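# Two robots move caged power supplies into tote on staging bench

## Task

r1 begins in the work room and r2 in the store room, which holds the tote; the connecting door is locked but a service window is open. Free both power supplies from their cages on the work bench (each is held by a latch that its green lever releases) and place each one entirely within the tote. The tote must finish resting on the staging bench with nothing overhanging the bench's edge. At the end both robots must have released everything and backed away. The task fails if either robot tips over or is left leaning.

## Robot and tools

Robots: r1 and r2 are identical Hello Robot Stretch 4 units, one arm each. Each has a three-omni-wheel base (rim within 0.23 m of its centre), a mast with a lift, an arm that telescopes straight ahead, a wrist with yaw, pitch and roll joints, and a two-finger gripper. Height is about 1.6 m. Cameras per robot: <name>_head_camera (420x560 pinhole), <name>_head_left_camera and <name>_head_right_camera (420x672 fisheye), all near 1.55 m and looking forward-down, plus <name>_wrist_camera (616x392) on the gripper. Calibration matrices map each robot's own base frame into its cameras and are only approximately right, worse for the wrist camera with the arm out.

Frames: the base frame lies on the floor under the base centre, x ahead, y to the robot's left, z up. hand_pose, the point between the open fingertips, is reported in this frame and may be a little off; with all wrist joints at 0 its axes line up with the base. The odometry frame is the base frame at the scene's start; base_odometry just counts wheel rotation, so slip shows up as travel, and heading runs -3.142 to 3.142, left positive. Each robot reports only in its own frames, so where they sit relative to each other must be judged from images, lidar_m and wrist_depth_mm.

execute_actions: argument actions is a list with a single action or empty (empty just reports state and images). The action is an object keyed "r1" and/or "r2". Each robot's entry holds "base", "joints" or both, optionally "pace" and "contact_limits"; or only "end_of_arm": "enable_torque", which revives faulted wrist/gripper motors so they hold in place. "base" has exactly one key, all relative moves counted from where the base placed itself in the most recent state report: translate_m (metres, -2 to 2, forward positive), strafe_m (metres sideways, -2 to 2, left positive), rotate_rad (radians, -3.2 to 3.2, counter-clockwise positive). "joints" are absolute targets by name: lift_m 0 to 1.2 m; arm_m 0 to 0.55 m extension; wrist_yaw_rad -1.134 to 4.276 (0 ahead, positive leftward, 3.14 stowed back, above 3.4 the arm may obstruct); wrist_pitch_rad -1.117 to 4.259 (0 level, 1.57 pointing down); wrist_roll_rad -1.117 to 4.259 (positive turns clockwise viewed from behind the gripper); gripper_m -0.038 to 0.141 m fingertip gap (below 0 the tips squeeze each other). A joint target out of range is clipped and reported; any other bad value or unknown key rejects the call with no motion. "pace" is slow, default, fast or max: base up to 0.1/0.3/0.4/0.6 m/s and 1/2/3/4 rad/s, reduced when the lift is above 0.2 (down to 0.3 m/s and 1 rad/s at 1.2). "contact_limits" is {"arm_m": 0 to 0.75}, how firmly the arm may push before halting; 0.5 if omitted. All motions in an action begin together; none runs past 15 s. Anything omitted may still be driving to an older target. "cameras" picks images: omitted, null or ["all"] gives all, [] none.

wait: seconds 0 to 10, commands nothing, returns state and images. zoom_image: camera name and region [x0, y0, x1, y1] in pixels from the top-left of that camera's latest full image, at most 504x504. read_manual: only licence text. finished_scene: scene number; ends the scene for good and reports success.

Results: base_status and joint_status per motion: done, off_target (resting away from target, maybe still pushing), contact_stop_at_<key> (blocked; that part goes slack), limit_stop_at_<name> (e.g. tilt over 6 degrees, own_body), time_out, torque_fault (wrist motor limp until enable_torque). on_its_own lists uncommanded behaviour; its "held at" is a target, not a position. lidar_m: 12 distances in metres, 30-degree sectors, first straight ahead then counter-clockwise (4th left, 7th behind, 10th right); "-" means nothing seen or closer than 0.25 m; sees from about 0.15 m up, misses glass and thin legs, sees the other robot. wrist_depth_mm: 7x7 grid of depths, 100 to 2000 mm, top-left first. base_tilt in degrees, forward and right positive, with a fixed bias up to 1.5. If turned_by_wheels and turned_by_imu differ by over 0.1 rad, the base slipped or hit something. motor_effort is percent of maximum with the peak in brackets; wheel positive means turning right. Gripper reading and "done" do not prove a grasp; a firm grip shows as a clear gripper effort change. Gripping below an object's width pulls it toward the wrist.

Cautions: never let the robots press into each other; once bases touch, even millimetres more is a hard press. Their travel can differ by about 3 cm per metre. Do not turn or drive with over 1 kg held and arm_m above 0.2, especially at fast/max; steady pushes with a high gripper can also tip a robot. Pressing the gripper into things causes torque faults. Fingertips stuck on a surface: raise the lift. Self-collision is likely with pitch below -0.2 plus strong roll. To unfold at the start, send lift_m 0.4 with wrist_yaw_rad 0. Avoid dropping, slamming or knocking objects; loose items may get brief pushes.

Each tool is called after "Call:" as name(argument=value, ...), one argument or row to a line, values as JSON.

## Session

Call:
execute_actions(
  actions=[],
)

Scene clock: 0.00 s.
r1.base_odometry: x=+0.000 y=+0.000 heading=+0.000 (m, m, rad; r1's odometry frame)
r1.turned_by_wheels: +0.000 (rad since the last result)
r1.turned_by_imu: +0.000 (rad since the last result)
r1.base_tilt: forward=+0.0 right=-0.3 (deg)
r1.lidar_m: 1.58 1.24 1.20 1.20 1.51 1.41 1.41 1.86 3.10 0.93 0.76 3.30
r1.base_status: not commanded
r1.joint_positions: lift_m=+0.231 arm_m=+0.001 wrist_yaw_rad=+3.044 wrist_pitch_rad=-0.013 wrist_roll_rad=+0.012 gripper_m=+0.057
r1.joint_status: not commanded
r1.motor_effort: lift_m=+21 arm_m=+0 wrist_yaw_rad=-1 wrist_pitch_rad=-6 wrist_roll_rad=-2 gripper_m=-3 wheel_0=+0 wheel_1=+0 wheel_2=+0 (%)
r1.hand_pose: x=-0.1067 y=+0.1152 z=+0.4126 quat_wxyz=(+0.049, +0.007, +0.005, +0.999) (m; r1's base frame)
r1.wrist_depth_mm: 114 136 1618 1499 1397 1308 1255 / 109 137 1618 1537 1397 1308 1255 / 116 138 1618 1499 1430 1336 1281 / 135 257 1576 1499 1430 1336 1255 / 1921 1708 1618 1537 1397 1397 1281 / 1255 1229 197 1205 196 1308 1281 / 904 878 960 - 960 891 904
r2.base_odometry: x=+0.000 y=+0.000 heading=+0.000 (m, m, rad; r2's odometry frame)
r2.turned_by_wheels: +0.000 (rad since the last result)
r2.turned_by_imu: +0.000 (rad since the last result)
r2.base_tilt: forward=+0.1 right=-0.2 (deg)
r2.lidar_m: 1.24 1.62 3.91 1.27 1.69 3.10 1.21 0.86 0.82 0.86 1.18 1.15
r2.base_status: not commanded
r2.joint_positions: lift_m=+0.227 arm_m=+0.002 wrist_yaw_rad=+3.208 wrist_pitch_rad=+0.012 wrist_roll_rad=+0.012 gripper_m=+0.057
r2.joint_status: not commanded
r2.motor_effort: lift_m=+20 arm_m=+0 wrist_yaw_rad=+0 wrist_pitch_rad=-7 wrist_roll_rad=-3 gripper_m=-3 wheel_0=-1 wheel_1=+0 wheel_2=+0 (%)
r2.hand_pose: x=-0.1211 y=+0.0680 z=+0.4013 quat_wxyz=(-0.033, -0.006, +0.006, +0.999) (m; r2's base frame)
r2.wrist_depth_mm: - 137 234 1756 - - - / - 110 136 1756 - - - / - 112 137 1756 - - - / - 127 154 1708 - - - / 191 946 1229 1756 - - - / 209 976 195 1464 202 1366 1308 / 208 931 991 108 1008 878 917
pictures: r1_head_camera, r1_head_left_camera, r1_head_right_camera, r1_wrist_camera, r2_head_camera, r2_head_left_camera, r2_head_right_camera, r2_wrist_camera
Images, in order (width x height): r1_head_camera 420x560, r1_head_left_camera 420x672, r1_head_right_camera 420x672, r1_wrist_camera 616x392, r2_head_camera 420x560, r2_head_left_camera 420x672, r2_head_right_camera 420x672, r2_wrist_camera 616x392.

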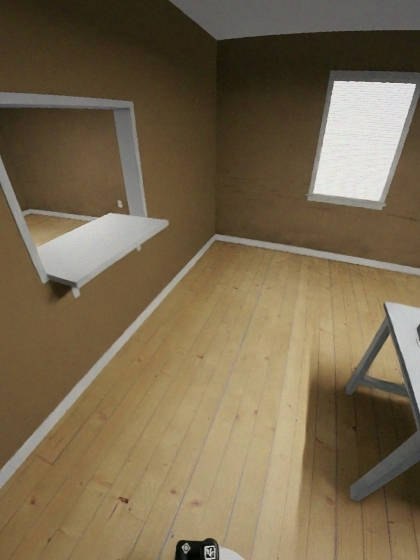

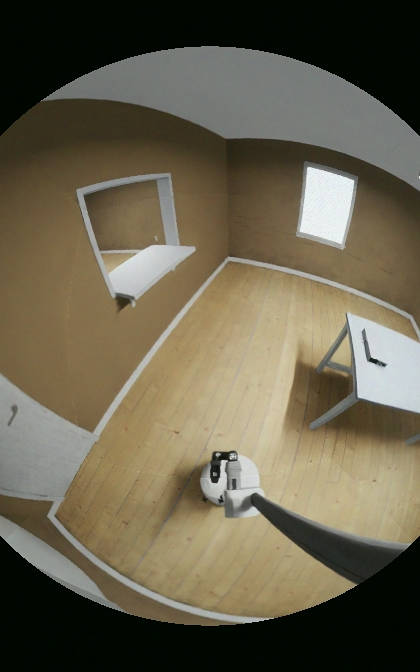

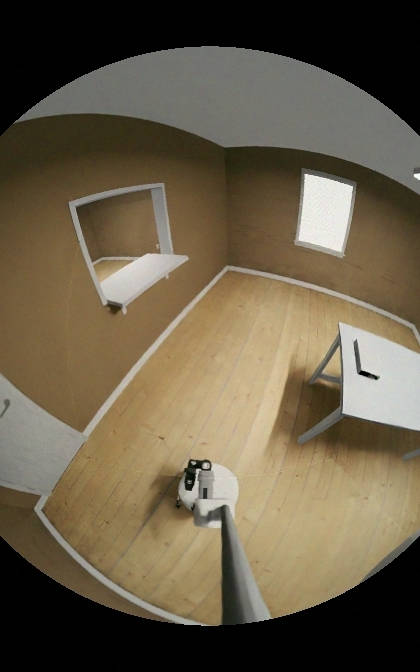

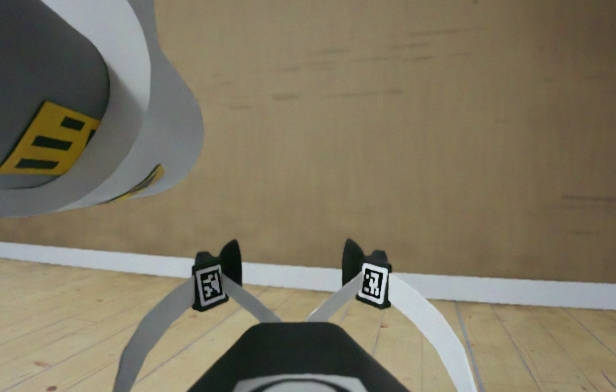

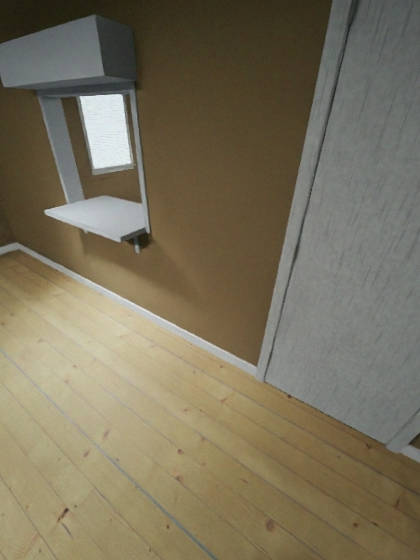

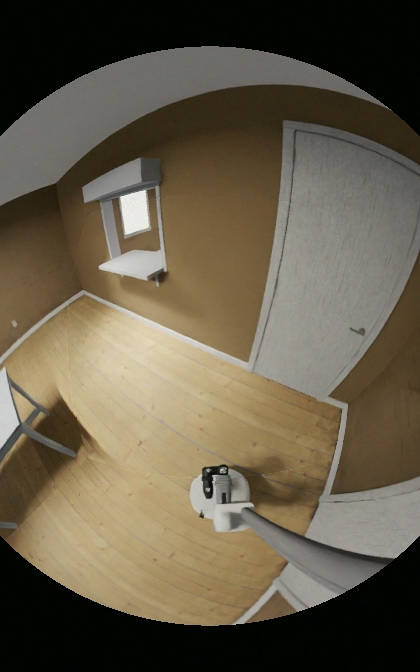

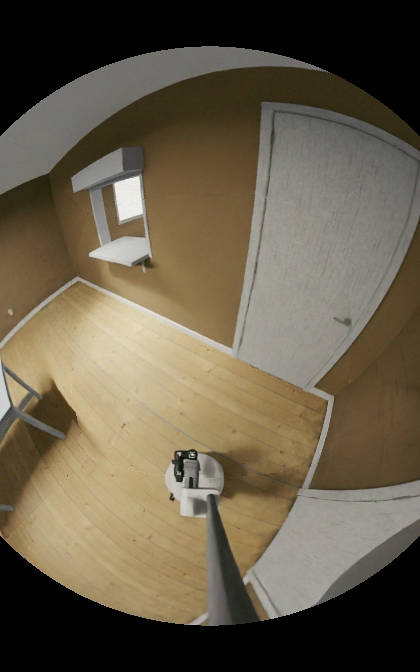

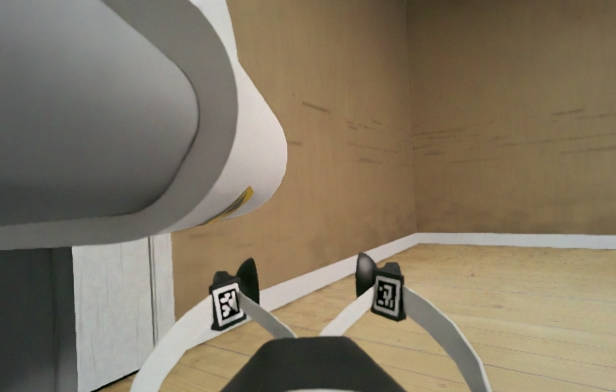

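Look around.

Call:
execute_actions(
  actions=[
    {"r1":{"base":{"rotate_rad":-1.2}},"r2":{"base":{"rotate_rad":1.6}}},
  ],
  cameras=["r1_head_camera","r1_head_right_camera","r2_head_camera","r2_head_left_camera"],
)

Scene clock: 2.20 s.
r1.base_odometry: x=+0.000 y=+0.000 heading=-1.200 (m, m, rad; r1's odometry frame)
r1.turned_by_wheels: -1.200 (rad since the last result)
r1.turned_by_imu: -1.214 (rad since the last result)
r1.base_tilt: forward=+0.0 right=-0.4 (deg)
r1.lidar_m: 0.77 1.05 2.37 1.22 1.20 1.20 1.38 1.42 1.42 1.66 2.95 1.19
r1.base_status: done
r1.joint_positions: lift_m=+0.231 arm_m=+0.001 wrist_yaw_rad=+3.044 wrist_pitch_rad=-0.013 wrist_roll_rad=+0.012 gripper_m=+0.057
r1.joint_status: not commanded
r1.motor_effort: lift_m=+20(20) arm_m=+0(0) wrist_yaw_rad=-2(1) wrist_pitch_rad=-7(6) wrist_roll_rad=-1(1) gripper_m=-2(2) wheel_0=+1(3) wheel_1=+1(9) wheel_2=+0(5) (%)
r1.hand_pose: x=-0.1067 y=+0.1152 z=+0.4126 quat_wxyz=(+0.049, +0.007, +0.005, +0.999) (m; r1's base frame)
r1.wrist_depth_mm: 114 136 1756 1464 1255 1098 991 / 110 137 1808 1464 1281 1138 1008 / 116 138 1756 1537 1281 1118 1025 / 135 256 1756 1499 1308 1138 1008 / 1308 1576 1708 1537 1229 1118 1008 / 1255 1281 198 1205 198 1098 1008 / 904 878 976 - 960 891 904
r2.base_odometry: x=+0.000 y=+0.000 heading=+1.599 (m, m, rad; r2's odometry frame)
r2.turned_by_wheels: +1.599 (rad since the last result)
r2.turned_by_imu: +1.614 (rad since the last result)
r2.base_tilt: forward=+0.1 right=-0.2 (deg)
r2.lidar_m: 1.27 1.71 3.05 1.18 0.85 0.82 0.87 1.21 1.17 1.27 1.63 1.96
r2.base_status: done
r2.joint_positions: lift_m=+0.227 arm_m=+0.002 wrist_yaw_rad=+3.208 wrist_pitch_rad=+0.012 wrist_roll_rad=+0.012 gripper_m=+0.057
r2.joint_status: not commanded
r2.motor_effort: lift_m=+20(20) arm_m=+0(1) wrist_yaw_rad=+0(0) wrist_pitch_rad=-7(7) wrist_roll_rad=+0(2) gripper_m=-3(3) wheel_0=-5(10) wheel_1=-3(6) wheel_2=-4(10) (%)
r2.hand_pose: x=-0.1211 y=+0.0680 z=+0.4013 quat_wxyz=(-0.033, -0.006, +0.006, +0.999) (m; r2's base frame)
r2.wrist_depth_mm: - 137 234 1060 891 788 699 / - 110 137 1078 904 788 707 / - 112 137 1025 891 788 707 / - 127 154 1042 904 798 707 / 192 1308 1308 1078 904 798 715 / 209 1308 195 1060 202 788 715 / 208 976 1008 108 904 778 715
pictures: r1_head_camera, r1_head_right_camera, r2_head_camera, r2_head_left_camera
Images, in order (width x height): r1_head_camera 420x560, r1_head_right_camera 420x672, r2_head_camera 420x560, r2_head_left_camera 420x672.

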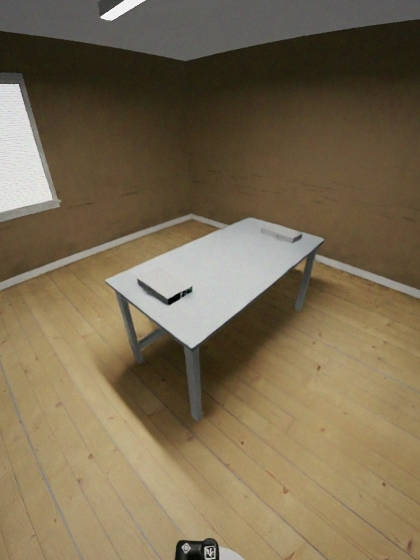

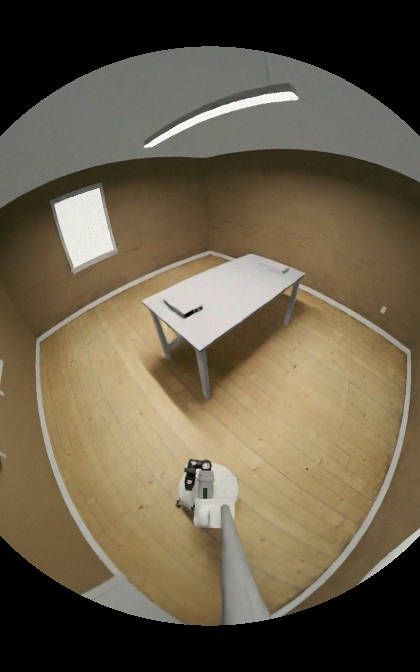

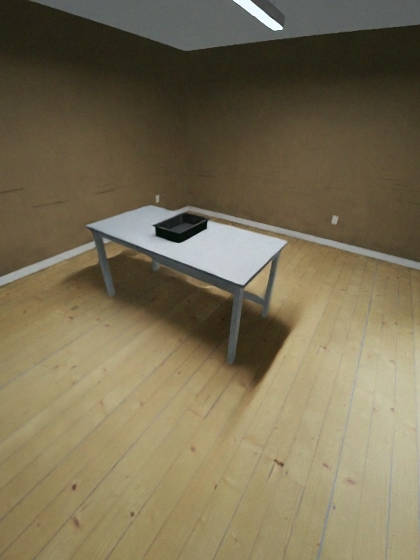

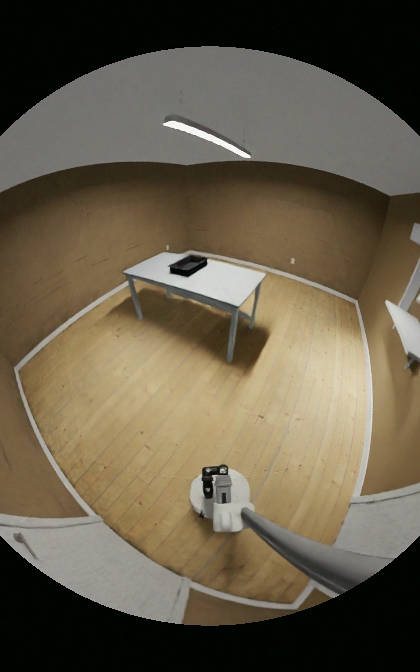

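Call:
zoom_image(
  camera="r1_head_camera",
  region=[120, 250, 220, 320],
)

Call:
zoom_image(
  camera="r1_head_camera",
  region=[240, 200, 340, 270],
)

Call:
zoom_image(
  camera="r2_head_camera",
  region=[80, 180, 300, 300],
)

Region (120, 250, 220, 320) of r1_head_camera's 420x560 image, scaled by 5.040, with more detail than that image has; it fills the top 353 rows of this view, and the rest is white.

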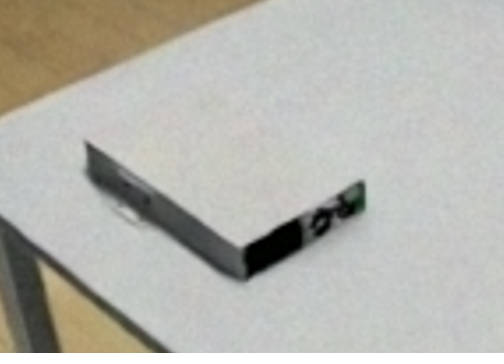

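Region (240, 200, 340, 270) of r1_head_camera's 420x560 image, scaled by 5.040, with more detail than that image has; it fills the top 353 rows of this view, and the rest is white.

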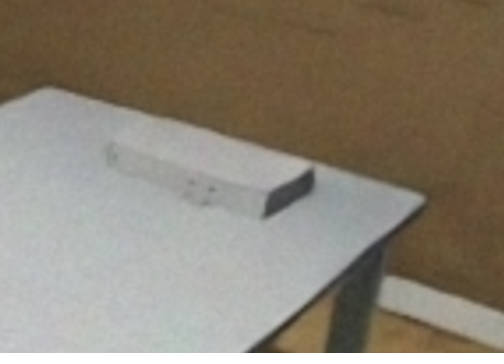

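Region (80, 180, 300, 300) of r2_head_camera's 420x560 image, scaled by 2.291, with more detail than that image has; it fills the top 275 rows of this view, and the rest is white.

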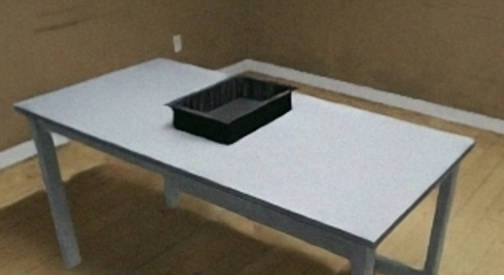

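Call:
execute_actions(
  actions=[
    {"r1":{"base":{"rotate_rad":0.775},"joints":{"lift_m":0.68,"wrist_yaw_rad":0,"gripper_m":0.1}},"r2":{"base":{"rotate_rad":-2.12}}},
  ],
  cameras=[],
)

Call:
execute_actions(
  actions=[
    {"r1":{"base":{"strafe_m":-0.663},"pace":"fast"},"r2":{"base":{"strafe_m":1.0},"pace":"max"}},
  ],
  cameras=["r1_head_camera","r1_wrist_camera","r2_head_camera"],
)

Scene clock: 6.53 s.
r1.base_odometry: x=+0.000 y=+0.000 heading=-0.425 (m, m, rad; r1's odometry frame)
r1.turned_by_wheels: +0.775 (rad since the last result)
r1.turned_by_imu: +0.785 (rad since the last result)
r1.base_tilt: forward=+0.0 right=-0.4 (deg)
r1.lidar_m: 3.29 1.41 1.20 1.19 1.22 1.47 1.39 1.49 2.04 3.10 0.80 0.76
r1.base_status: done
r1.joint_positions: lift_m=+0.680 arm_m=+0.001 wrist_yaw_rad=+0.000 wrist_pitch_rad=-0.013 wrist_roll_rad=+0.012 gripper_m=+0.100
r1.joint_status: all done
r1.motor_effort: lift_m=+23(23) arm_m=+0(0) wrist_yaw_rad=-3(8) wrist_pitch_rad=-7(6) wrist_roll_rad=-1(0) gripper_m=+0(2) wheel_0=-2(6) wheel_1=-1(5) wheel_2=-1(6) (%)
r1.hand_pose: x=+0.4603 y=-0.0873 z=+0.8617 quat_wxyz=(+1.000, +0.006, -0.006, +0.000) (m; r1's base frame)
r1.wrist_depth_mm: 1921 - - - - - - / 1921 - - - - - - / 1921 - - - - - - / 1921 - - - - - - / 1808 - - - - 842 691 / 1921 - - - - - 627 / 1756 1756 1863 - 1863 1808 1756
r2.base_odometry: x=+0.000 y=+0.000 heading=-0.520 (m, m, rad; r2's odometry frame)
r2.turned_by_wheels: -2.119 (rad since the last result)
r2.turned_by_imu: -2.137 (rad since the last result)
r2.base_tilt: forward=+0.1 right=-0.3 (deg)
r2.lidar_m: 1.18 1.24 1.63 3.88 1.27 1.67 3.14 1.20 0.86 0.80 0.85 1.19
r2.base_status: done
r2.joint_positions: lift_m=+0.227 arm_m=+0.002 wrist_yaw_rad=+3.208 wrist_pitch_rad=+0.012 wrist_roll_rad=+0.012 gripper_m=+0.057
r2.joint_status: not commanded
r2.motor_effort: lift_m=+20(19) arm_m=+0(0) wrist_yaw_rad=+0(0) wrist_pitch_rad=-7(7) wrist_roll_rad=-2(2) gripper_m=-2(3) wheel_0=+3(9) wheel_1=+1(9) wheel_2=+3(7) (%)
r2.hand_pose: x=-0.1211 y=+0.0680 z=+0.4013 quat_wxyz=(-0.033, -0.006, +0.006, +0.999) (m; r2's base frame)
r2.wrist_depth_mm: - 138 234 - - - - / - 110 136 - - - - / - 112 137 - - - 1983 / - 127 154 - - - - / 191 1537 - - - - - / 210 1430 195 1464 202 1336 1308 / 208 976 1025 108 1025 878 917
pictures: none
No camera images: the call's "cameras" was empty. Leave "cameras" out to get every camera's image.

Scene clock: 9.53 s.
r1.base_odometry: x=-0.273 y=-0.604 heading=-0.425 (m, m, rad; r1's odometry frame)
r1.turned_by_wheels: +0.000 (rad since the last result)
r1.turned_by_imu: +0.002 (rad since the last result)
r1.base_tilt: forward=-0.1 right=-0.4 (deg)
r1.lidar_m: 0.55 2.63 1.81 1.85 1.94 1.48 1.41 1.46 2.07 2.43 0.81 0.60
r1.base_status: done
r1.joint_positions: lift_m=+0.680 arm_m=+0.001 wrist_yaw_rad=+0.000 wrist_pitch_rad=-0.013 wrist_roll_rad=+0.012 gripper_m=+0.100
r1.joint_status: not commanded
r1.motor_effort: lift_m=+23(23) arm_m=+0(0) wrist_yaw_rad=-1(3) wrist_pitch_rad=-7(7) wrist_roll_rad=-1(3) gripper_m=-1(0) wheel_0=-2(11) wheel_1=+0(8) wheel_2=-1(1) (%)
r1.hand_pose: x=+0.4603 y=-0.0874 z=+0.8617 quat_wxyz=(+1.000, +0.006, -0.006, +0.000) (m; r1's base frame)
r1.wrist_depth_mm: - - - - - - - / - - - - - - - / - - - - - - - / - - - - - - - / - - 654 634 732 715 715 / - 375 355 384 357 410 407 / 1576 342 343 - 353 397 402
r2.base_odometry: x=+0.497 y=+0.868 heading=-0.520 (m, m, rad; r2's odometry frame)
r2.turned_by_wheels: +0.000 (rad since the last result)
r2.turned_by_imu: +0.002 (rad since the last result)
r2.base_tilt: forward=+0.1 right=-0.2 (deg)
r2.lidar_m: 1.13 1.02 1.41 2.91 0.73 0.50 0.66 2.61 1.84 1.80 1.69 1.27
r2.base_status: done
r2.joint_positions: lift_m=+0.227 arm_m=+0.002 wrist_yaw_rad=+3.208 wrist_pitch_rad=+0.012 wrist_roll_rad=+0.012 gripper_m=+0.057
r2.joint_status: not commanded
r2.motor_effort: lift_m=+20(20) arm_m=+0(1) wrist_yaw_rad=+0(0) wrist_pitch_rad=-6(8) wrist_roll_rad=-4(1) gripper_m=-2(3) wheel_0=+1(15) wheel_1=-1(15) wheel_2=+1(2) (%)
r2.hand_pose: x=-0.1211 y=+0.0680 z=+0.4013 quat_wxyz=(-0.033, -0.006, +0.006, +0.999) (m; r2's base frame)
r2.wrist_depth_mm: - 138 234 - 621 609 597 / - 110 137 - 759 960 1008 / - 112 137 - 1205 - - / - 127 154 - - - - / 191 - - - 621 - - / 209 1618 195 1464 202 1336 1205 / 208 976 1008 108 627 878 917
pictures: r1_head_camera, r1_wrist_camera, r2_head_camera
camera_calibration (this result's frames):
r1_wrist_camera: T_world_to_cam=[[-0.0333816, -0.999397, -0.00950687, -0.0717975], [-0.0281415, 0.0104483, -0.999549, 0.921086], [0.999046, -0.033099, -0.0284734, -0.209852], [0, 0, 0, 1]] pos_world=[0.233176, -0.088324, 0.914013]
Images, in order (width x height): r1_head_camera 420x560, r1_wrist_camera 616x392, r2_head_camera 420x560.

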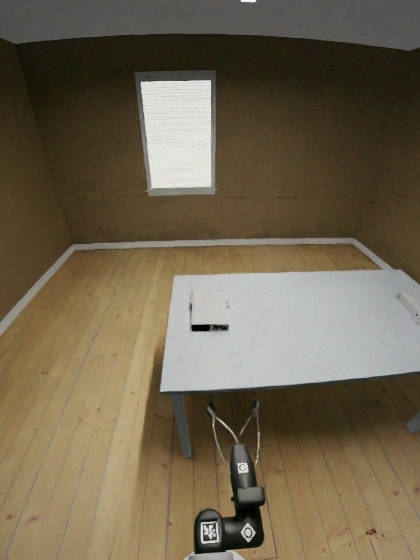

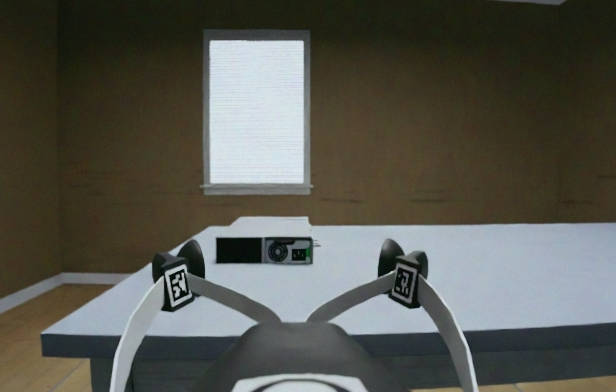

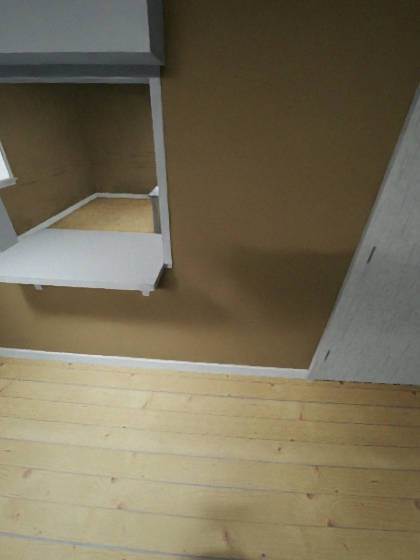

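Call:
zoom_image(
  camera="r1_wrist_camera",
  region=[200, 205, 330, 280],
)

Region (200, 205, 330, 280) of r1_wrist_camera's 616x392 image, scaled by 3.877; it fills the top 291 rows of this view, and the rest is white.

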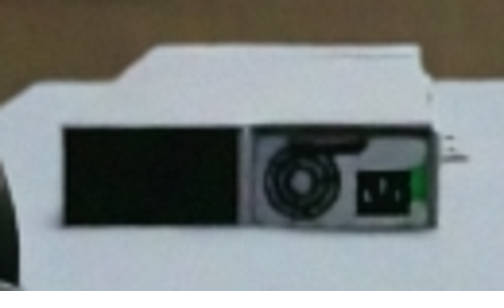

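Get closer.

Call:
execute_actions(
  actions=[
    {"r1":{"base":{"translate_m":0.22},"joints":{"lift_m":0.74,"wrist_pitch_rad":0.3}},"r2":{"base":{"strafe_m":0.7},"pace":"max"}},
  ],
  cameras=["r1_head_camera","r1_wrist_camera","r2_head_camera"],
)

Scene clock: 12.23 s.
r1.base_odometry: x=-0.073 y=-0.695 heading=-0.425 (m, m, rad; r1's odometry frame)
r1.turned_by_wheels: +0.000 (rad since the last result)
r1.turned_by_imu: +0.001 (rad since the last result)
r1.base_tilt: forward=-0.1 right=-0.4 (deg)
r1.lidar_m: 0.32 0.36 1.72 1.86 1.91 1.71 1.64 1.72 2.38 1.36 0.49 0.38
r1.base_status: done
r1.joint_positions: lift_m=+0.740 arm_m=+0.001 wrist_yaw_rad=+0.000 wrist_pitch_rad=+0.302 wrist_roll_rad=+0.012 gripper_m=+0.100
r1.joint_status: all done
r1.motor_effort: lift_m=+23(24) arm_m=+0(0) wrist_yaw_rad=-1(1) wrist_pitch_rad=-6(8) wrist_roll_rad=-2(0) gripper_m=+0(2) wheel_0=+1(5) wheel_1=+0(3) wheel_2=+0(9) (%)
r1.hand_pose: x=+0.4473 y=-0.0874 z=+0.8323 quat_wxyz=(+0.989, +0.006, +0.150, -0.001) (m; r1's base frame)
r1.wrist_depth_mm: - - - - - - - / - - - - - - - / - - 750 768 866 891 - / - 549 439 430 521 525 530 / 1008 364 373 375 375 379 379 / 281 271 266 281 270 294 291 / 236 234 245 - 248 237 241
r2.base_odometry: x=+0.845 y=+1.475 heading=-0.520 (m, m, rad; r2's odometry frame)
r2.turned_by_wheels: +0.000 (rad since the last result)
r2.turned_by_imu: +0.001 (rad since the last result)
r2.base_tilt: forward=+0.1 right=-0.2 (deg)
r2.lidar_m: 0.98 1.03 1.77 2.20 2.32 0.50 0.46 0.50 0.74 2.51 1.71 1.03
r2.base_status: done
r2.joint_positions: lift_m=+0.227 arm_m=+0.002 wrist_yaw_rad=+3.208 wrist_pitch_rad=+0.012 wrist_roll_rad=+0.012 gripper_m=+0.057
r2.joint_status: not commanded
r2.motor_effort: lift_m=+20(20) arm_m=+0(0) wrist_yaw_rad=+0(0) wrist_pitch_rad=-7(7) wrist_roll_rad=-1(2) gripper_m=-3(2) wheel_0=+1(16) wheel_1=-2(15) wheel_2=+0(0) (%)
r2.hand_pose: x=-0.1211 y=+0.0680 z=+0.4013 quat_wxyz=(-0.033, -0.006, +0.006, +0.999) (m; r2's base frame)
r2.wrist_depth_mm: - 137 234 621 - - - / - 110 136 878 - - - / - 112 137 1430 - - - / - 127 154 - - - - / 191 - - - 1921 - - / 210 1576 195 1464 202 1336 1308 / 208 976 1008 108 878 878 917
pictures: r1_head_camera, r1_wrist_camera, r2_head_camera
camera_calibration (this result's frames):
r1_wrist_camera: T_world_to_cam=[[-0.0345712, -0.999401, 0.0012618, -0.0809089], [-0.335888, 0.0104299, -0.941844, 0.980956], [0.941267, -0.0329845, -0.336048, 0.0841502], [0, 0, 0, 1]] pos_world=[0.247487, -0.0883161, 0.952288]
Images, in order (width x height): r1_head_camera 420x560, r1_wrist_camera 616x392, r2_head_camera 420x560.

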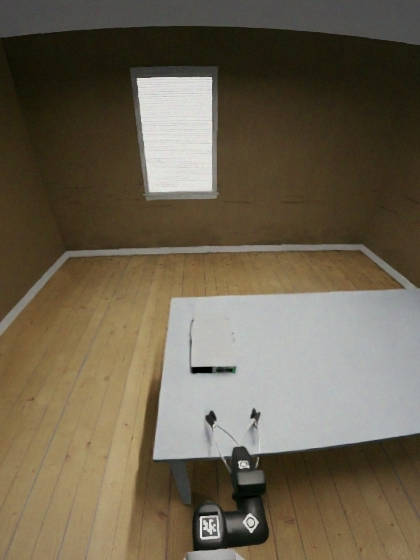

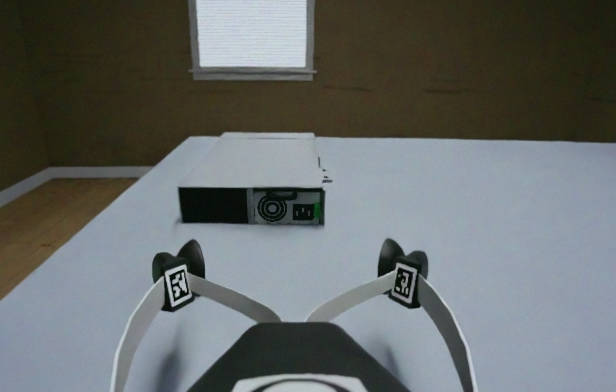

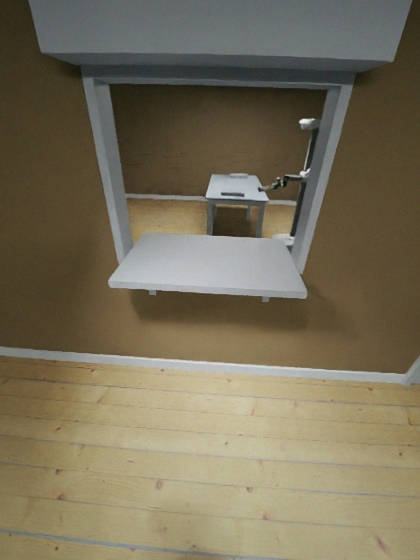

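Call:
zoom_image(
  camera="r1_wrist_camera",
  region=[240, 165, 340, 235],
)

Call:
zoom_image(
  camera="r1_head_camera",
  region=[190, 340, 260, 390],
)

Call:
zoom_image(
  camera="r2_head_camera",
  region=[200, 160, 300, 220],
)

Region (240, 165, 340, 235) of r1_wrist_camera's 616x392 image, scaled by 5.040; it fills the top 353 rows of this view, and the rest is white.

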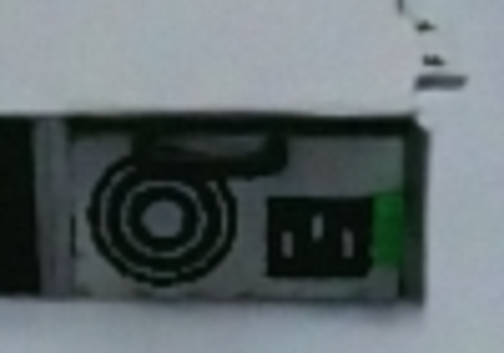

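Region (190, 340, 260, 390) of r1_head_camera's 420x560 image, scaled by 7.200, with more detail than that image has; it fills the top 360 rows of this view, and the rest is white.

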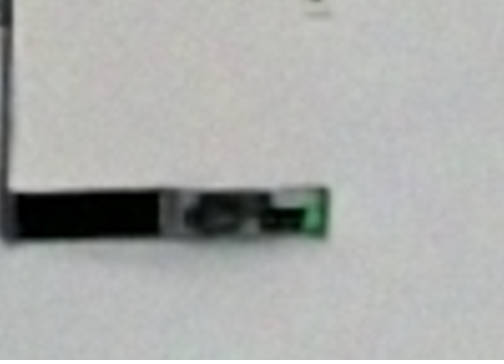

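Region (200, 160, 300, 220) of r2_head_camera's 420x560 image, scaled by 5.040, with more detail than that image has; it fills the top 302 rows of this view, and the rest is white.

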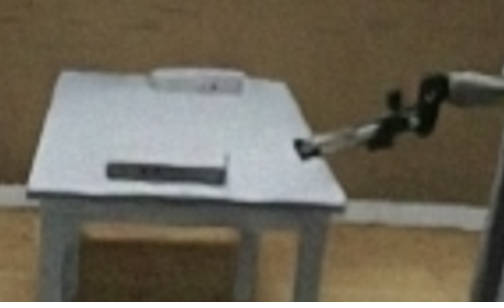

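Call:
execute_actions(
  actions=[
    {"r1":{"joints":{"arm_m":0.12,"lift_m":0.742,"wrist_pitch_rad":0.4,"gripper_m":0.085}},"r2":{"joints":{"lift_m":0.6,"wrist_yaw_rad":0}}},
  ],
  cameras=["r1_head_camera","r1_wrist_camera","r2_head_camera"],
)

Call:
zoom_image(
  camera="r1_wrist_camera",
  region=[160, 150, 420, 320],
)

Scene clock: 15.47 s.
r1.base_odometry: x=-0.073 y=-0.695 heading=-0.425 (m, m, rad; r1's odometry frame)
r1.turned_by_wheels: +0.000 (rad since the last result)
r1.turned_by_imu: +0.000 (rad since the last result)
r1.base_tilt: forward=-0.1 right=-0.4 (deg)
r1.lidar_m: 0.34 0.37 1.73 1.86 1.92 1.71 1.64 1.71 2.38 1.37 0.48 0.39
r1.base_status: not commanded
r1.joint_positions: lift_m=+0.742 arm_m=+0.118 wrist_yaw_rad=+0.000 wrist_pitch_rad=+0.402 wrist_roll_rad=+0.012 gripper_m=+0.085
r1.joint_status: all done
r1.motor_effort: lift_m=+22(24) arm_m=+9(10) wrist_yaw_rad=-2(1) wrist_pitch_rad=-5(8) wrist_roll_rad=-3(2) gripper_m=+1(1) wheel_0=+1(1) wheel_1=+0(0) wheel_2=+0(0) (%)
r1.hand_pose: x=+0.5548 y=-0.0874 z=+0.8072 quat_wxyz=(+0.980, +0.006, +0.200, -0.001) (m; r1's base frame)
r1.wrist_depth_mm: - - - - - - - / - - - - - - - / - - 415 459 580 585 609 / - 366 332 315 404 407 410 / 297 300 303 310 310 312 314 / 242 236 231 241 233 252 253 / 206 206 216 - 218 211 214
r2.base_odometry: x=+0.845 y=+1.475 heading=-0.520 (m, m, rad; r2's odometry frame)
r2.turned_by_wheels: +0.000 (rad since the last result)
r2.turned_by_imu: +0.001 (rad since the last result)
r2.base_tilt: forward=+0.2 right=-0.2 (deg)
r2.lidar_m: 0.99 1.05 1.76 2.18 2.29 0.52 0.48 0.51 0.71 2.52 1.72 1.02
r2.base_status: not commanded
r2.joint_positions: lift_m=+0.600 arm_m=+0.002 wrist_yaw_rad=+0.001 wrist_pitch_rad=+0.012 wrist_roll_rad=+0.012 gripper_m=+0.057
r2.joint_status: all done
r2.motor_effort: lift_m=+22(25) arm_m=+0(0) wrist_yaw_rad=-2(9) wrist_pitch_rad=-7(7) wrist_roll_rad=-1(2) gripper_m=-3(2) wheel_0=+1(1) wheel_1=-2(2) wheel_2=+0(0) (%)
r2.hand_pose: x=+0.4611 y=-0.0873 z=+0.7744 quat_wxyz=(+1.000, +0.006, +0.006, +0.000) (m; r2's base frame)
r2.wrist_depth_mm: 976 - - - - 976 976 / 991 - - - - 991 991 / 976 - - - 1098 991 976 / 991 991 991 976 991 976 976 / 991 991 976 991 991 976 976 / 991 976 195 991 202 991 991 / 991 991 991 108 976 991 976
pictures: r1_head_camera, r1_wrist_camera, r2_head_camera
camera_calibration (this result's frames):
r1_wrist_camera: T_world_to_cam=[[-0.0341719, -0.999405, 0.00471335, -0.0801428], [-0.428284, 0.0103825, -0.903585, 1.01381], [0.902998, -0.0328959, -0.428384, 0.0703127], [0, 0, 0, 1]] pos_world=[0.367968, -0.088308, 0.946563]
Images, in order (width x height): r1_head_camera 420x560, r1_wrist_camera 616x392, r2_head_camera 420x560.

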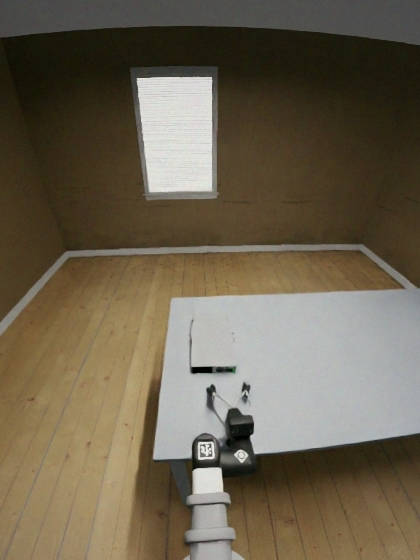

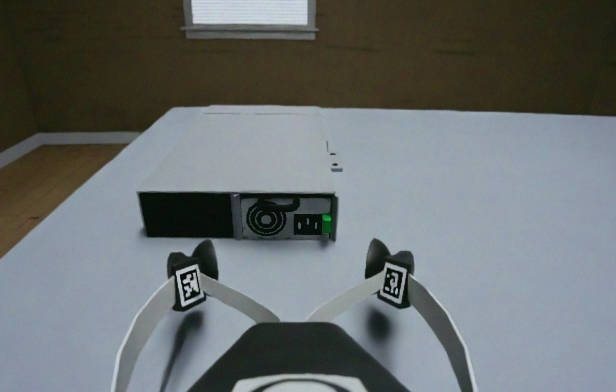

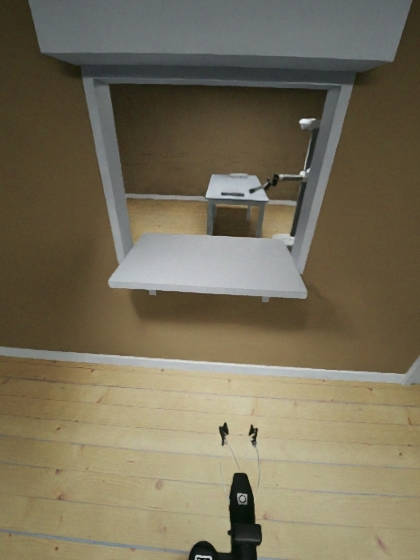

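Region (160, 150, 420, 320) of r1_wrist_camera's 616x392 image, scaled by 1.938; it fills the top 330 rows of this view, and the rest is white.

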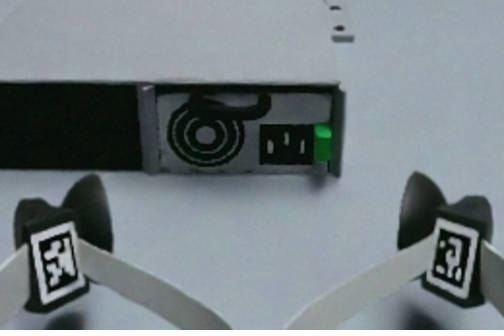

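Call:
execute_actions(
  actions=[
    {"r1":{"joints":{"arm_m":0.175,"lift_m":0.734,"wrist_roll_rad":0.12,"gripper_m":0.078}}},
  ],
  cameras=["r1_head_camera","r1_wrist_camera"],
)

Call:
zoom_image(
  camera="r1_head_camera",
  region=[190, 345, 270, 405],
)

Scene clock: 16.73 s.
r1.base_odometry: x=-0.073 y=-0.695 heading=-0.425 (m, m, rad; r1's odometry frame)
r1.turned_by_wheels: +0.000 (rad since the last result)
r1.turned_by_imu: +0.000 (rad since the last result)
r1.base_tilt: forward=+0.0 right=-0.4 (deg)
r1.lidar_m: 0.33 0.34 1.72 1.86 1.90 1.69 1.63 1.69 2.35 1.34 0.48 0.36
r1.base_status: not commanded
r1.joint_positions: lift_m=+0.734 arm_m=+0.173 wrist_yaw_rad=+0.000 wrist_pitch_rad=+0.402 wrist_roll_rad=+0.120 gripper_m=+0.078
r1.joint_status: all done
r1.motor_effort: lift_m=+19(23) arm_m=+9(10) wrist_yaw_rad=-1(1) wrist_pitch_rad=-6(6) wrist_roll_rad=+0(0) gripper_m=-3(2) wheel_0=+1(1) wheel_1=+0(0) wheel_2=+0(0) (%)
r1.hand_pose: x=+0.6098 y=-0.0874 z=+0.7996 quat_wxyz=(+0.978, +0.059, +0.199, -0.012) (m; r1's base frame)
r1.wrist_depth_mm: - - - - - - - / - - - - - - - / - - 413 427 504 480 462 / - 366 289 282 364 347 340 / 322 285 253 263 276 272 266 / 255 240 226 231 215 225 220 / 213 207 212 - 202 189 191
r2.base_odometry: x=+0.845 y=+1.475 heading=-0.520 (m, m, rad; r2's odometry frame)
r2.turned_by_wheels: +0.000 (rad since the last result)
r2.turned_by_imu: +0.000 (rad since the last result)
r2.base_tilt: forward=+0.1 right=-0.2 (deg)
r2.lidar_m: 0.98 1.06 1.76 2.20 2.29 0.50 0.47 0.53 0.71 2.53 1.71 1.04
r2.base_status: not commanded
r2.joint_positions: lift_m=+0.600 arm_m=+0.002 wrist_yaw_rad=+0.001 wrist_pitch_rad=+0.012 wrist_roll_rad=+0.012 gripper_m=+0.057
r2.joint_status: not commanded
r2.motor_effort: lift_m=+22(22) arm_m=+0(1) wrist_yaw_rad=-2(1) wrist_pitch_rad=-7(6) wrist_roll_rad=-2(2) gripper_m=-3(3) wheel_0=+1(1) wheel_1=-2(2) wheel_2=+0(0) (%)
r2.hand_pose: x=+0.4611 y=-0.0873 z=+0.7744 quat_wxyz=(+1.000, +0.006, +0.006, +0.000) (m; r2's base frame)
r2.wrist_depth_mm: 991 - - - - 976 976 / 991 - - - - 976 976 / 991 - - - 1098 976 976 / 991 991 991 976 991 976 976 / 991 991 976 991 991 976 976 / 976 976 195 991 202 976 991 / 991 991 991 108 991 976 991
pictures: r1_head_camera, r1_wrist_camera
camera_calibration (this result's frames):
r1_wrist_camera: T_world_to_cam=[[-0.0763436, -0.9926, -0.0944305, 0.0273446], [-0.425632, 0.118087, -0.897158, 1.0331], [0.90167, -0.0282996, -0.431498, 0.0210959], [0, 0, 0, 1]] pos_world=[0.422787, -0.0942567, 0.938539]
Images, in order (width x height): r1_head_camera 420x560, r1_wrist_camera 616x392.

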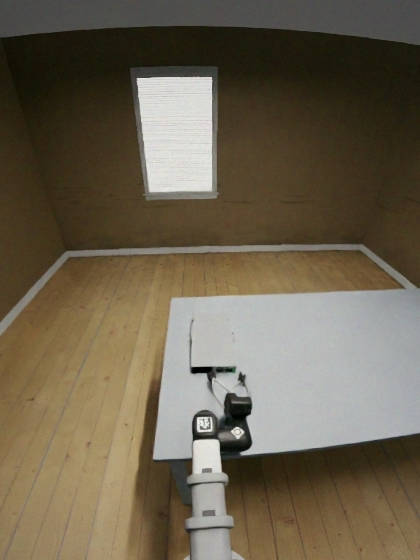

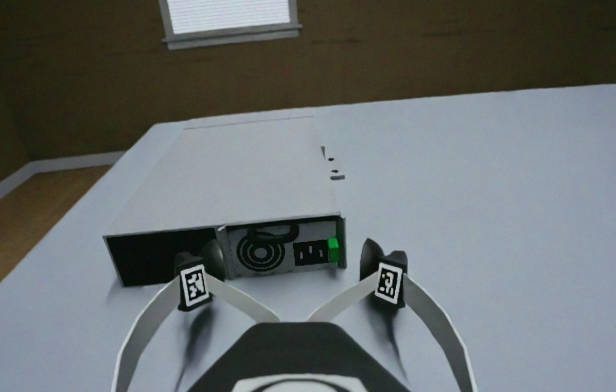

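Region (190, 345, 270, 405) of r1_head_camera's 420x560 image, scaled by 6.300, with more detail than that image has; it fills the top 378 rows of this view, and the rest is white.

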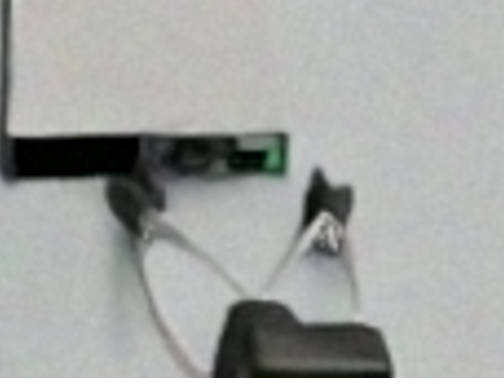

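Call:
execute_actions(
  actions=[
    {"r1":{"joints":{"arm_m":0.185,"gripper_m":0.064}}},
  ],
  cameras=["r1_head_camera","r1_wrist_camera"],
)

Call:
zoom_image(
  camera="r1_wrist_camera",
  region=[180, 200, 410, 320],
)

Call:
zoom_image(
  camera="r1_head_camera",
  region=[190, 345, 270, 405],
)

Scene clock: 17.77 s.
r1.base_odometry: x=-0.073 y=-0.695 heading=-0.425 (m, m, rad; r1's odometry frame)
r1.turned_by_wheels: +0.000 (rad since the last result)
r1.turned_by_imu: +0.000 (rad since the last result)
r1.base_tilt: forward=+0.0 right=-0.4 (deg)
r1.lidar_m: 0.34 0.37 1.73 1.86 1.91 1.71 1.63 1.70 2.38 1.35 0.51 0.37
r1.base_status: not commanded
r1.joint_positions: lift_m=+0.734 arm_m=+0.183 wrist_yaw_rad=+0.002 wrist_pitch_rad=+0.402 wrist_roll_rad=+0.120 gripper_m=+0.064
r1.joint_status: all done
r1.motor_effort: lift_m=+18(18) arm_m=+9(10) wrist_yaw_rad=-6(6) wrist_pitch_rad=-7(7) wrist_roll_rad=+0(1) gripper_m=-3(4) wheel_0=+1(1) wheel_1=+0(0) wheel_2=+0(0) (%)
r1.hand_pose: x=+0.6199 y=-0.0869 z=+0.7996 quat_wxyz=(+0.978, +0.058, +0.199, -0.011) (m; r1's base frame)
r1.wrist_depth_mm: - - - - - - - / - - - - - - - / - - 413 430 500 480 466 / - 370 287 281 364 349 336 / 324 279 245 250 279 274 266 / 255 247 227 231 214 225 220 / 213 206 212 - 200 189 191
r2.base_odometry: x=+0.845 y=+1.475 heading=-0.520 (m, m, rad; r2's odometry frame)
r2.turned_by_wheels: +0.000 (rad since the last result)
r2.turned_by_imu: +0.000 (rad since the last result)
r2.base_tilt: forward=+0.1 right=-0.2 (deg)
r2.lidar_m: 0.98 1.04 1.77 2.20 2.31 0.48 0.47 0.52 0.72 2.52 1.70 1.02
r2.base_status: not commanded
r2.joint_positions: lift_m=+0.600 arm_m=+0.002 wrist_yaw_rad=+0.001 wrist_pitch_rad=+0.012 wrist_roll_rad=+0.012 gripper_m=+0.057
r2.joint_status: not commanded
r2.motor_effort: lift_m=+22(22) arm_m=+0(0) wrist_yaw_rad=-1(2) wrist_pitch_rad=-7(7) wrist_roll_rad=-2(1) gripper_m=-3(2) wheel_0=+1(1) wheel_1=-2(2) wheel_2=+0(0) (%)
r2.hand_pose: x=+0.4611 y=-0.0873 z=+0.7744 quat_wxyz=(+1.000, +0.006, +0.006, +0.000) (m; r2's base frame)
r2.wrist_depth_mm: 976 - - - - 976 976 / 991 - - - - 976 991 / 976 - - - 1098 976 976 / 991 976 976 976 991 976 976 / 991 991 991 991 976 991 976 / 991 991 195 991 202 976 976 / 991 991 991 108 976 976 991
pictures: r1_head_camera, r1_wrist_camera
camera_calibration (this result's frames):
r1_wrist_camera: T_world_to_cam=[[-0.0745638, -0.992735, -0.0944312, 0.0274772], [-0.425843, 0.117325, -0.897158, 1.03743], [0.901719, -0.0266826, -0.431498, 0.0120742], [0, 0, 0, 1]] pos_world=[0.432942, -0.0941157, 0.938539]
Images, in order (width x height): r1_head_camera 420x560, r1_wrist_camera 616x392.

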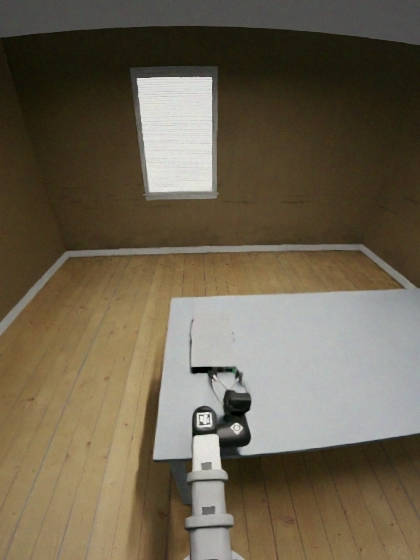

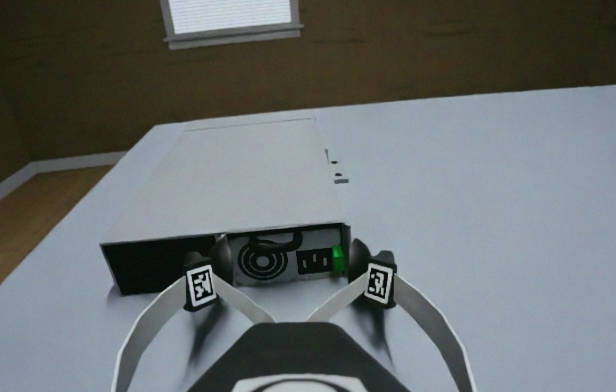

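Region (180, 200, 410, 320) of r1_wrist_camera's 616x392 image, scaled by 2.191; it fills the top 263 rows of this view, and the rest is white.

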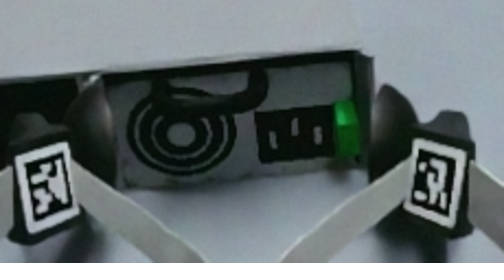

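Region (190, 345, 270, 405) of r1_head_camera's 420x560 image, scaled by 6.300, with more detail than that image has; it fills the top 378 rows of this view, and the rest is white.

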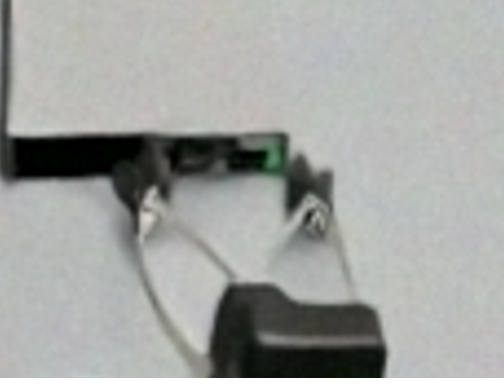

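Call:
execute_actions(
  actions=[
    {"r1":{"base":{"strafe_m":-0.004},"joints":{"arm_m":0.176}}},
  ],
  cameras=[],
)

Call:
execute_actions(
  actions=[
    {"r1":{"joints":{"gripper_m":0.054}}},
  ],
  cameras=["r1_wrist_camera"],
)

Call:
zoom_image(
  camera="r1_wrist_camera",
  region=[180, 200, 410, 320],
)

Scene clock: 18.63 s.
r1.base_odometry: x=-0.075 y=-0.698 heading=-0.425 (m, m, rad; r1's odometry frame)
r1.turned_by_wheels: +0.000 (rad since the last result)
r1.turned_by_imu: +0.000 (rad since the last result)
r1.base_tilt: forward=-0.1 right=-0.4 (deg)
r1.lidar_m: 0.33 0.36 1.73 1.87 1.92 1.70 1.63 1.71 2.37 1.35 0.49 0.35
r1.base_status: done
r1.joint_positions: lift_m=+0.734 arm_m=+0.178 wrist_yaw_rad=+0.000 wrist_pitch_rad=+0.402 wrist_roll_rad=+0.120 gripper_m=+0.064
r1.joint_status: all done
r1.motor_effort: lift_m=+19(18) arm_m=-9(6) wrist_yaw_rad=+0(11) wrist_pitch_rad=-6(7) wrist_roll_rad=+1(0) gripper_m=-2(3) wheel_0=+1(4) wheel_1=-2(4) wheel_2=-1(1) (%)
r1.hand_pose: x=+0.6140 y=-0.0874 z=+0.7995 quat_wxyz=(+0.978, +0.059, +0.199, -0.012) (m; r1's base frame)
r1.wrist_depth_mm: - - - - - - - / - - - - - - - / - - 413 436 504 484 462 / - 340 287 293 362 349 338 / 319 282 250 258 278 274 266 / 255 249 225 231 214 225 220 / 213 207 212 - 200 188 190
r2.base_odometry: x=+0.845 y=+1.475 heading=-0.520 (m, m, rad; r2's odometry frame)
r2.turned_by_wheels: +0.000 (rad since the last result)
r2.turned_by_imu: +0.000 (rad since the last result)
r2.base_tilt: forward=+0.1 right=-0.2 (deg)
r2.lidar_m: 0.98 1.03 1.76 2.19 2.33 0.49 0.48 0.50 0.73 2.51 1.72 1.05
r2.base_status: not commanded
r2.joint_positions: lift_m=+0.600 arm_m=+0.002 wrist_yaw_rad=+0.001 wrist_pitch_rad=+0.012 wrist_roll_rad=+0.012 gripper_m=+0.057
r2.joint_status: not commanded
r2.motor_effort: lift_m=+23(22) arm_m=+0(1) wrist_yaw_rad=-2(2) wrist_pitch_rad=-7(6) wrist_roll_rad=+1(0) gripper_m=-3(4) wheel_0=+1(1) wheel_1=-2(2) wheel_2=+0(0) (%)
r2.hand_pose: x=+0.4611 y=-0.0873 z=+0.7744 quat_wxyz=(+1.000, +0.006, +0.006, +0.000) (m; r2's base frame)
r2.wrist_depth_mm: 991 - - - - 976 976 / 991 - - - - 991 991 / 991 - - - 1098 976 976 / 991 976 991 976 976 976 976 / 991 976 976 991 991 976 976 / 991 976 195 991 202 976 976 / 991 991 991 108 991 991 976
pictures: none
No camera images: the call's "cameras" was empty. Leave "cameras" out to get every camera's image.

Scene clock: 19.37 s.
r1.base_odometry: x=-0.075 y=-0.698 heading=-0.425 (m, m, rad; r1's odometry frame)
r1.turned_by_wheels: +0.000 (rad since the last result)
r1.turned_by_imu: +0.000 (rad since the last result)
r1.base_tilt: forward=+0.0 right=-0.3 (deg)
r1.lidar_m: 0.35 0.37 1.73 1.86 1.91 1.68 1.64 1.71 2.38 1.35 0.49 0.37
r1.base_status: not commanded
r1.joint_positions: lift_m=+0.734 arm_m=+0.178 wrist_yaw_rad=+0.000 wrist_pitch_rad=+0.402 wrist_roll_rad=+0.120 gripper_m=+0.054
r1.joint_status: all done
r1.motor_effort: lift_m=+18(18) arm_m=-9(9) wrist_yaw_rad=-1(2) wrist_pitch_rad=-6(7) wrist_roll_rad=-1(1) gripper_m=-2(4) wheel_0=+0(1) wheel_1=-2(2) wheel_2=-1(1) (%)
r1.hand_pose: x=+0.6140 y=-0.0874 z=+0.7995 quat_wxyz=(+0.978, +0.059, +0.199, -0.012) (m; r1's base frame)
r1.wrist_depth_mm: - - - - - - - / - - - - - - - / - - 413 436 508 480 466 / - 338 289 294 362 347 338 / 320 281 249 256 279 273 265 / 255 249 226 231 198 225 220 / 213 206 211 - 200 188 190
r2.base_odometry: x=+0.845 y=+1.475 heading=-0.520 (m, m, rad; r2's odometry frame)
r2.turned_by_wheels: +0.000 (rad since the last result)
r2.turned_by_imu: +0.000 (rad since the last result)
r2.base_tilt: forward=+0.2 right=-0.1 (deg)
r2.lidar_m: 0.98 1.03 1.77 2.20 2.31 0.53 0.48 0.51 0.74 2.51 1.69 1.04
r2.base_status: not commanded
r2.joint_positions: lift_m=+0.600 arm_m=+0.002 wrist_yaw_rad=+0.001 wrist_pitch_rad=+0.012 wrist_roll_rad=+0.012 gripper_m=+0.057
r2.joint_status: not commanded
r2.motor_effort: lift_m=+22(22) arm_m=+0(0) wrist_yaw_rad=-2(1) wrist_pitch_rad=-7(6) wrist_roll_rad=-1(1) gripper_m=-3(3) wheel_0=+1(1) wheel_1=-2(2) wheel_2=+0(0) (%)
r2.hand_pose: x=+0.4611 y=-0.0873 z=+0.7744 quat_wxyz=(+1.000, +0.006, +0.006, +0.000) (m; r2's base frame)
r2.wrist_depth_mm: 991 - - - - 976 976 / 976 - - - - 976 976 / 976 - - - 1098 976 976 / 976 991 991 991 991 976 976 / 991 991 976 976 976 976 976 / 991 976 195 976 202 976 976 / 991 991 991 108 991 976 976
pictures: r1_wrist_camera
camera_calibration (this result's frames):
r1_wrist_camera: T_world_to_cam=[[-0.0764382, -0.992592, -0.0944363, 0.0277099], [-0.425727, 0.118136, -0.897107, 1.03491], [0.901617, -0.0283691, -0.431603, 0.0173499], [0, 0, 0, 1]] pos_world=[0.427064, -0.0942637, 0.93853]
Images, in order (width x height): r1_wrist_camera 616x392.

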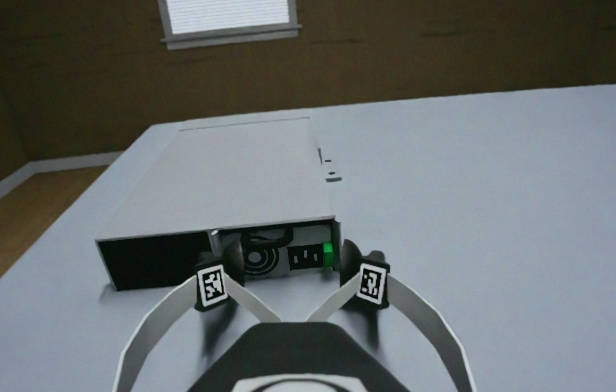

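Region (180, 200, 410, 320) of r1_wrist_camera's 616x392 image, scaled by 2.191; it fills the top 263 rows of this view, and the rest is white.

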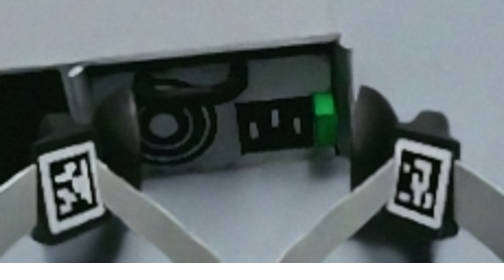

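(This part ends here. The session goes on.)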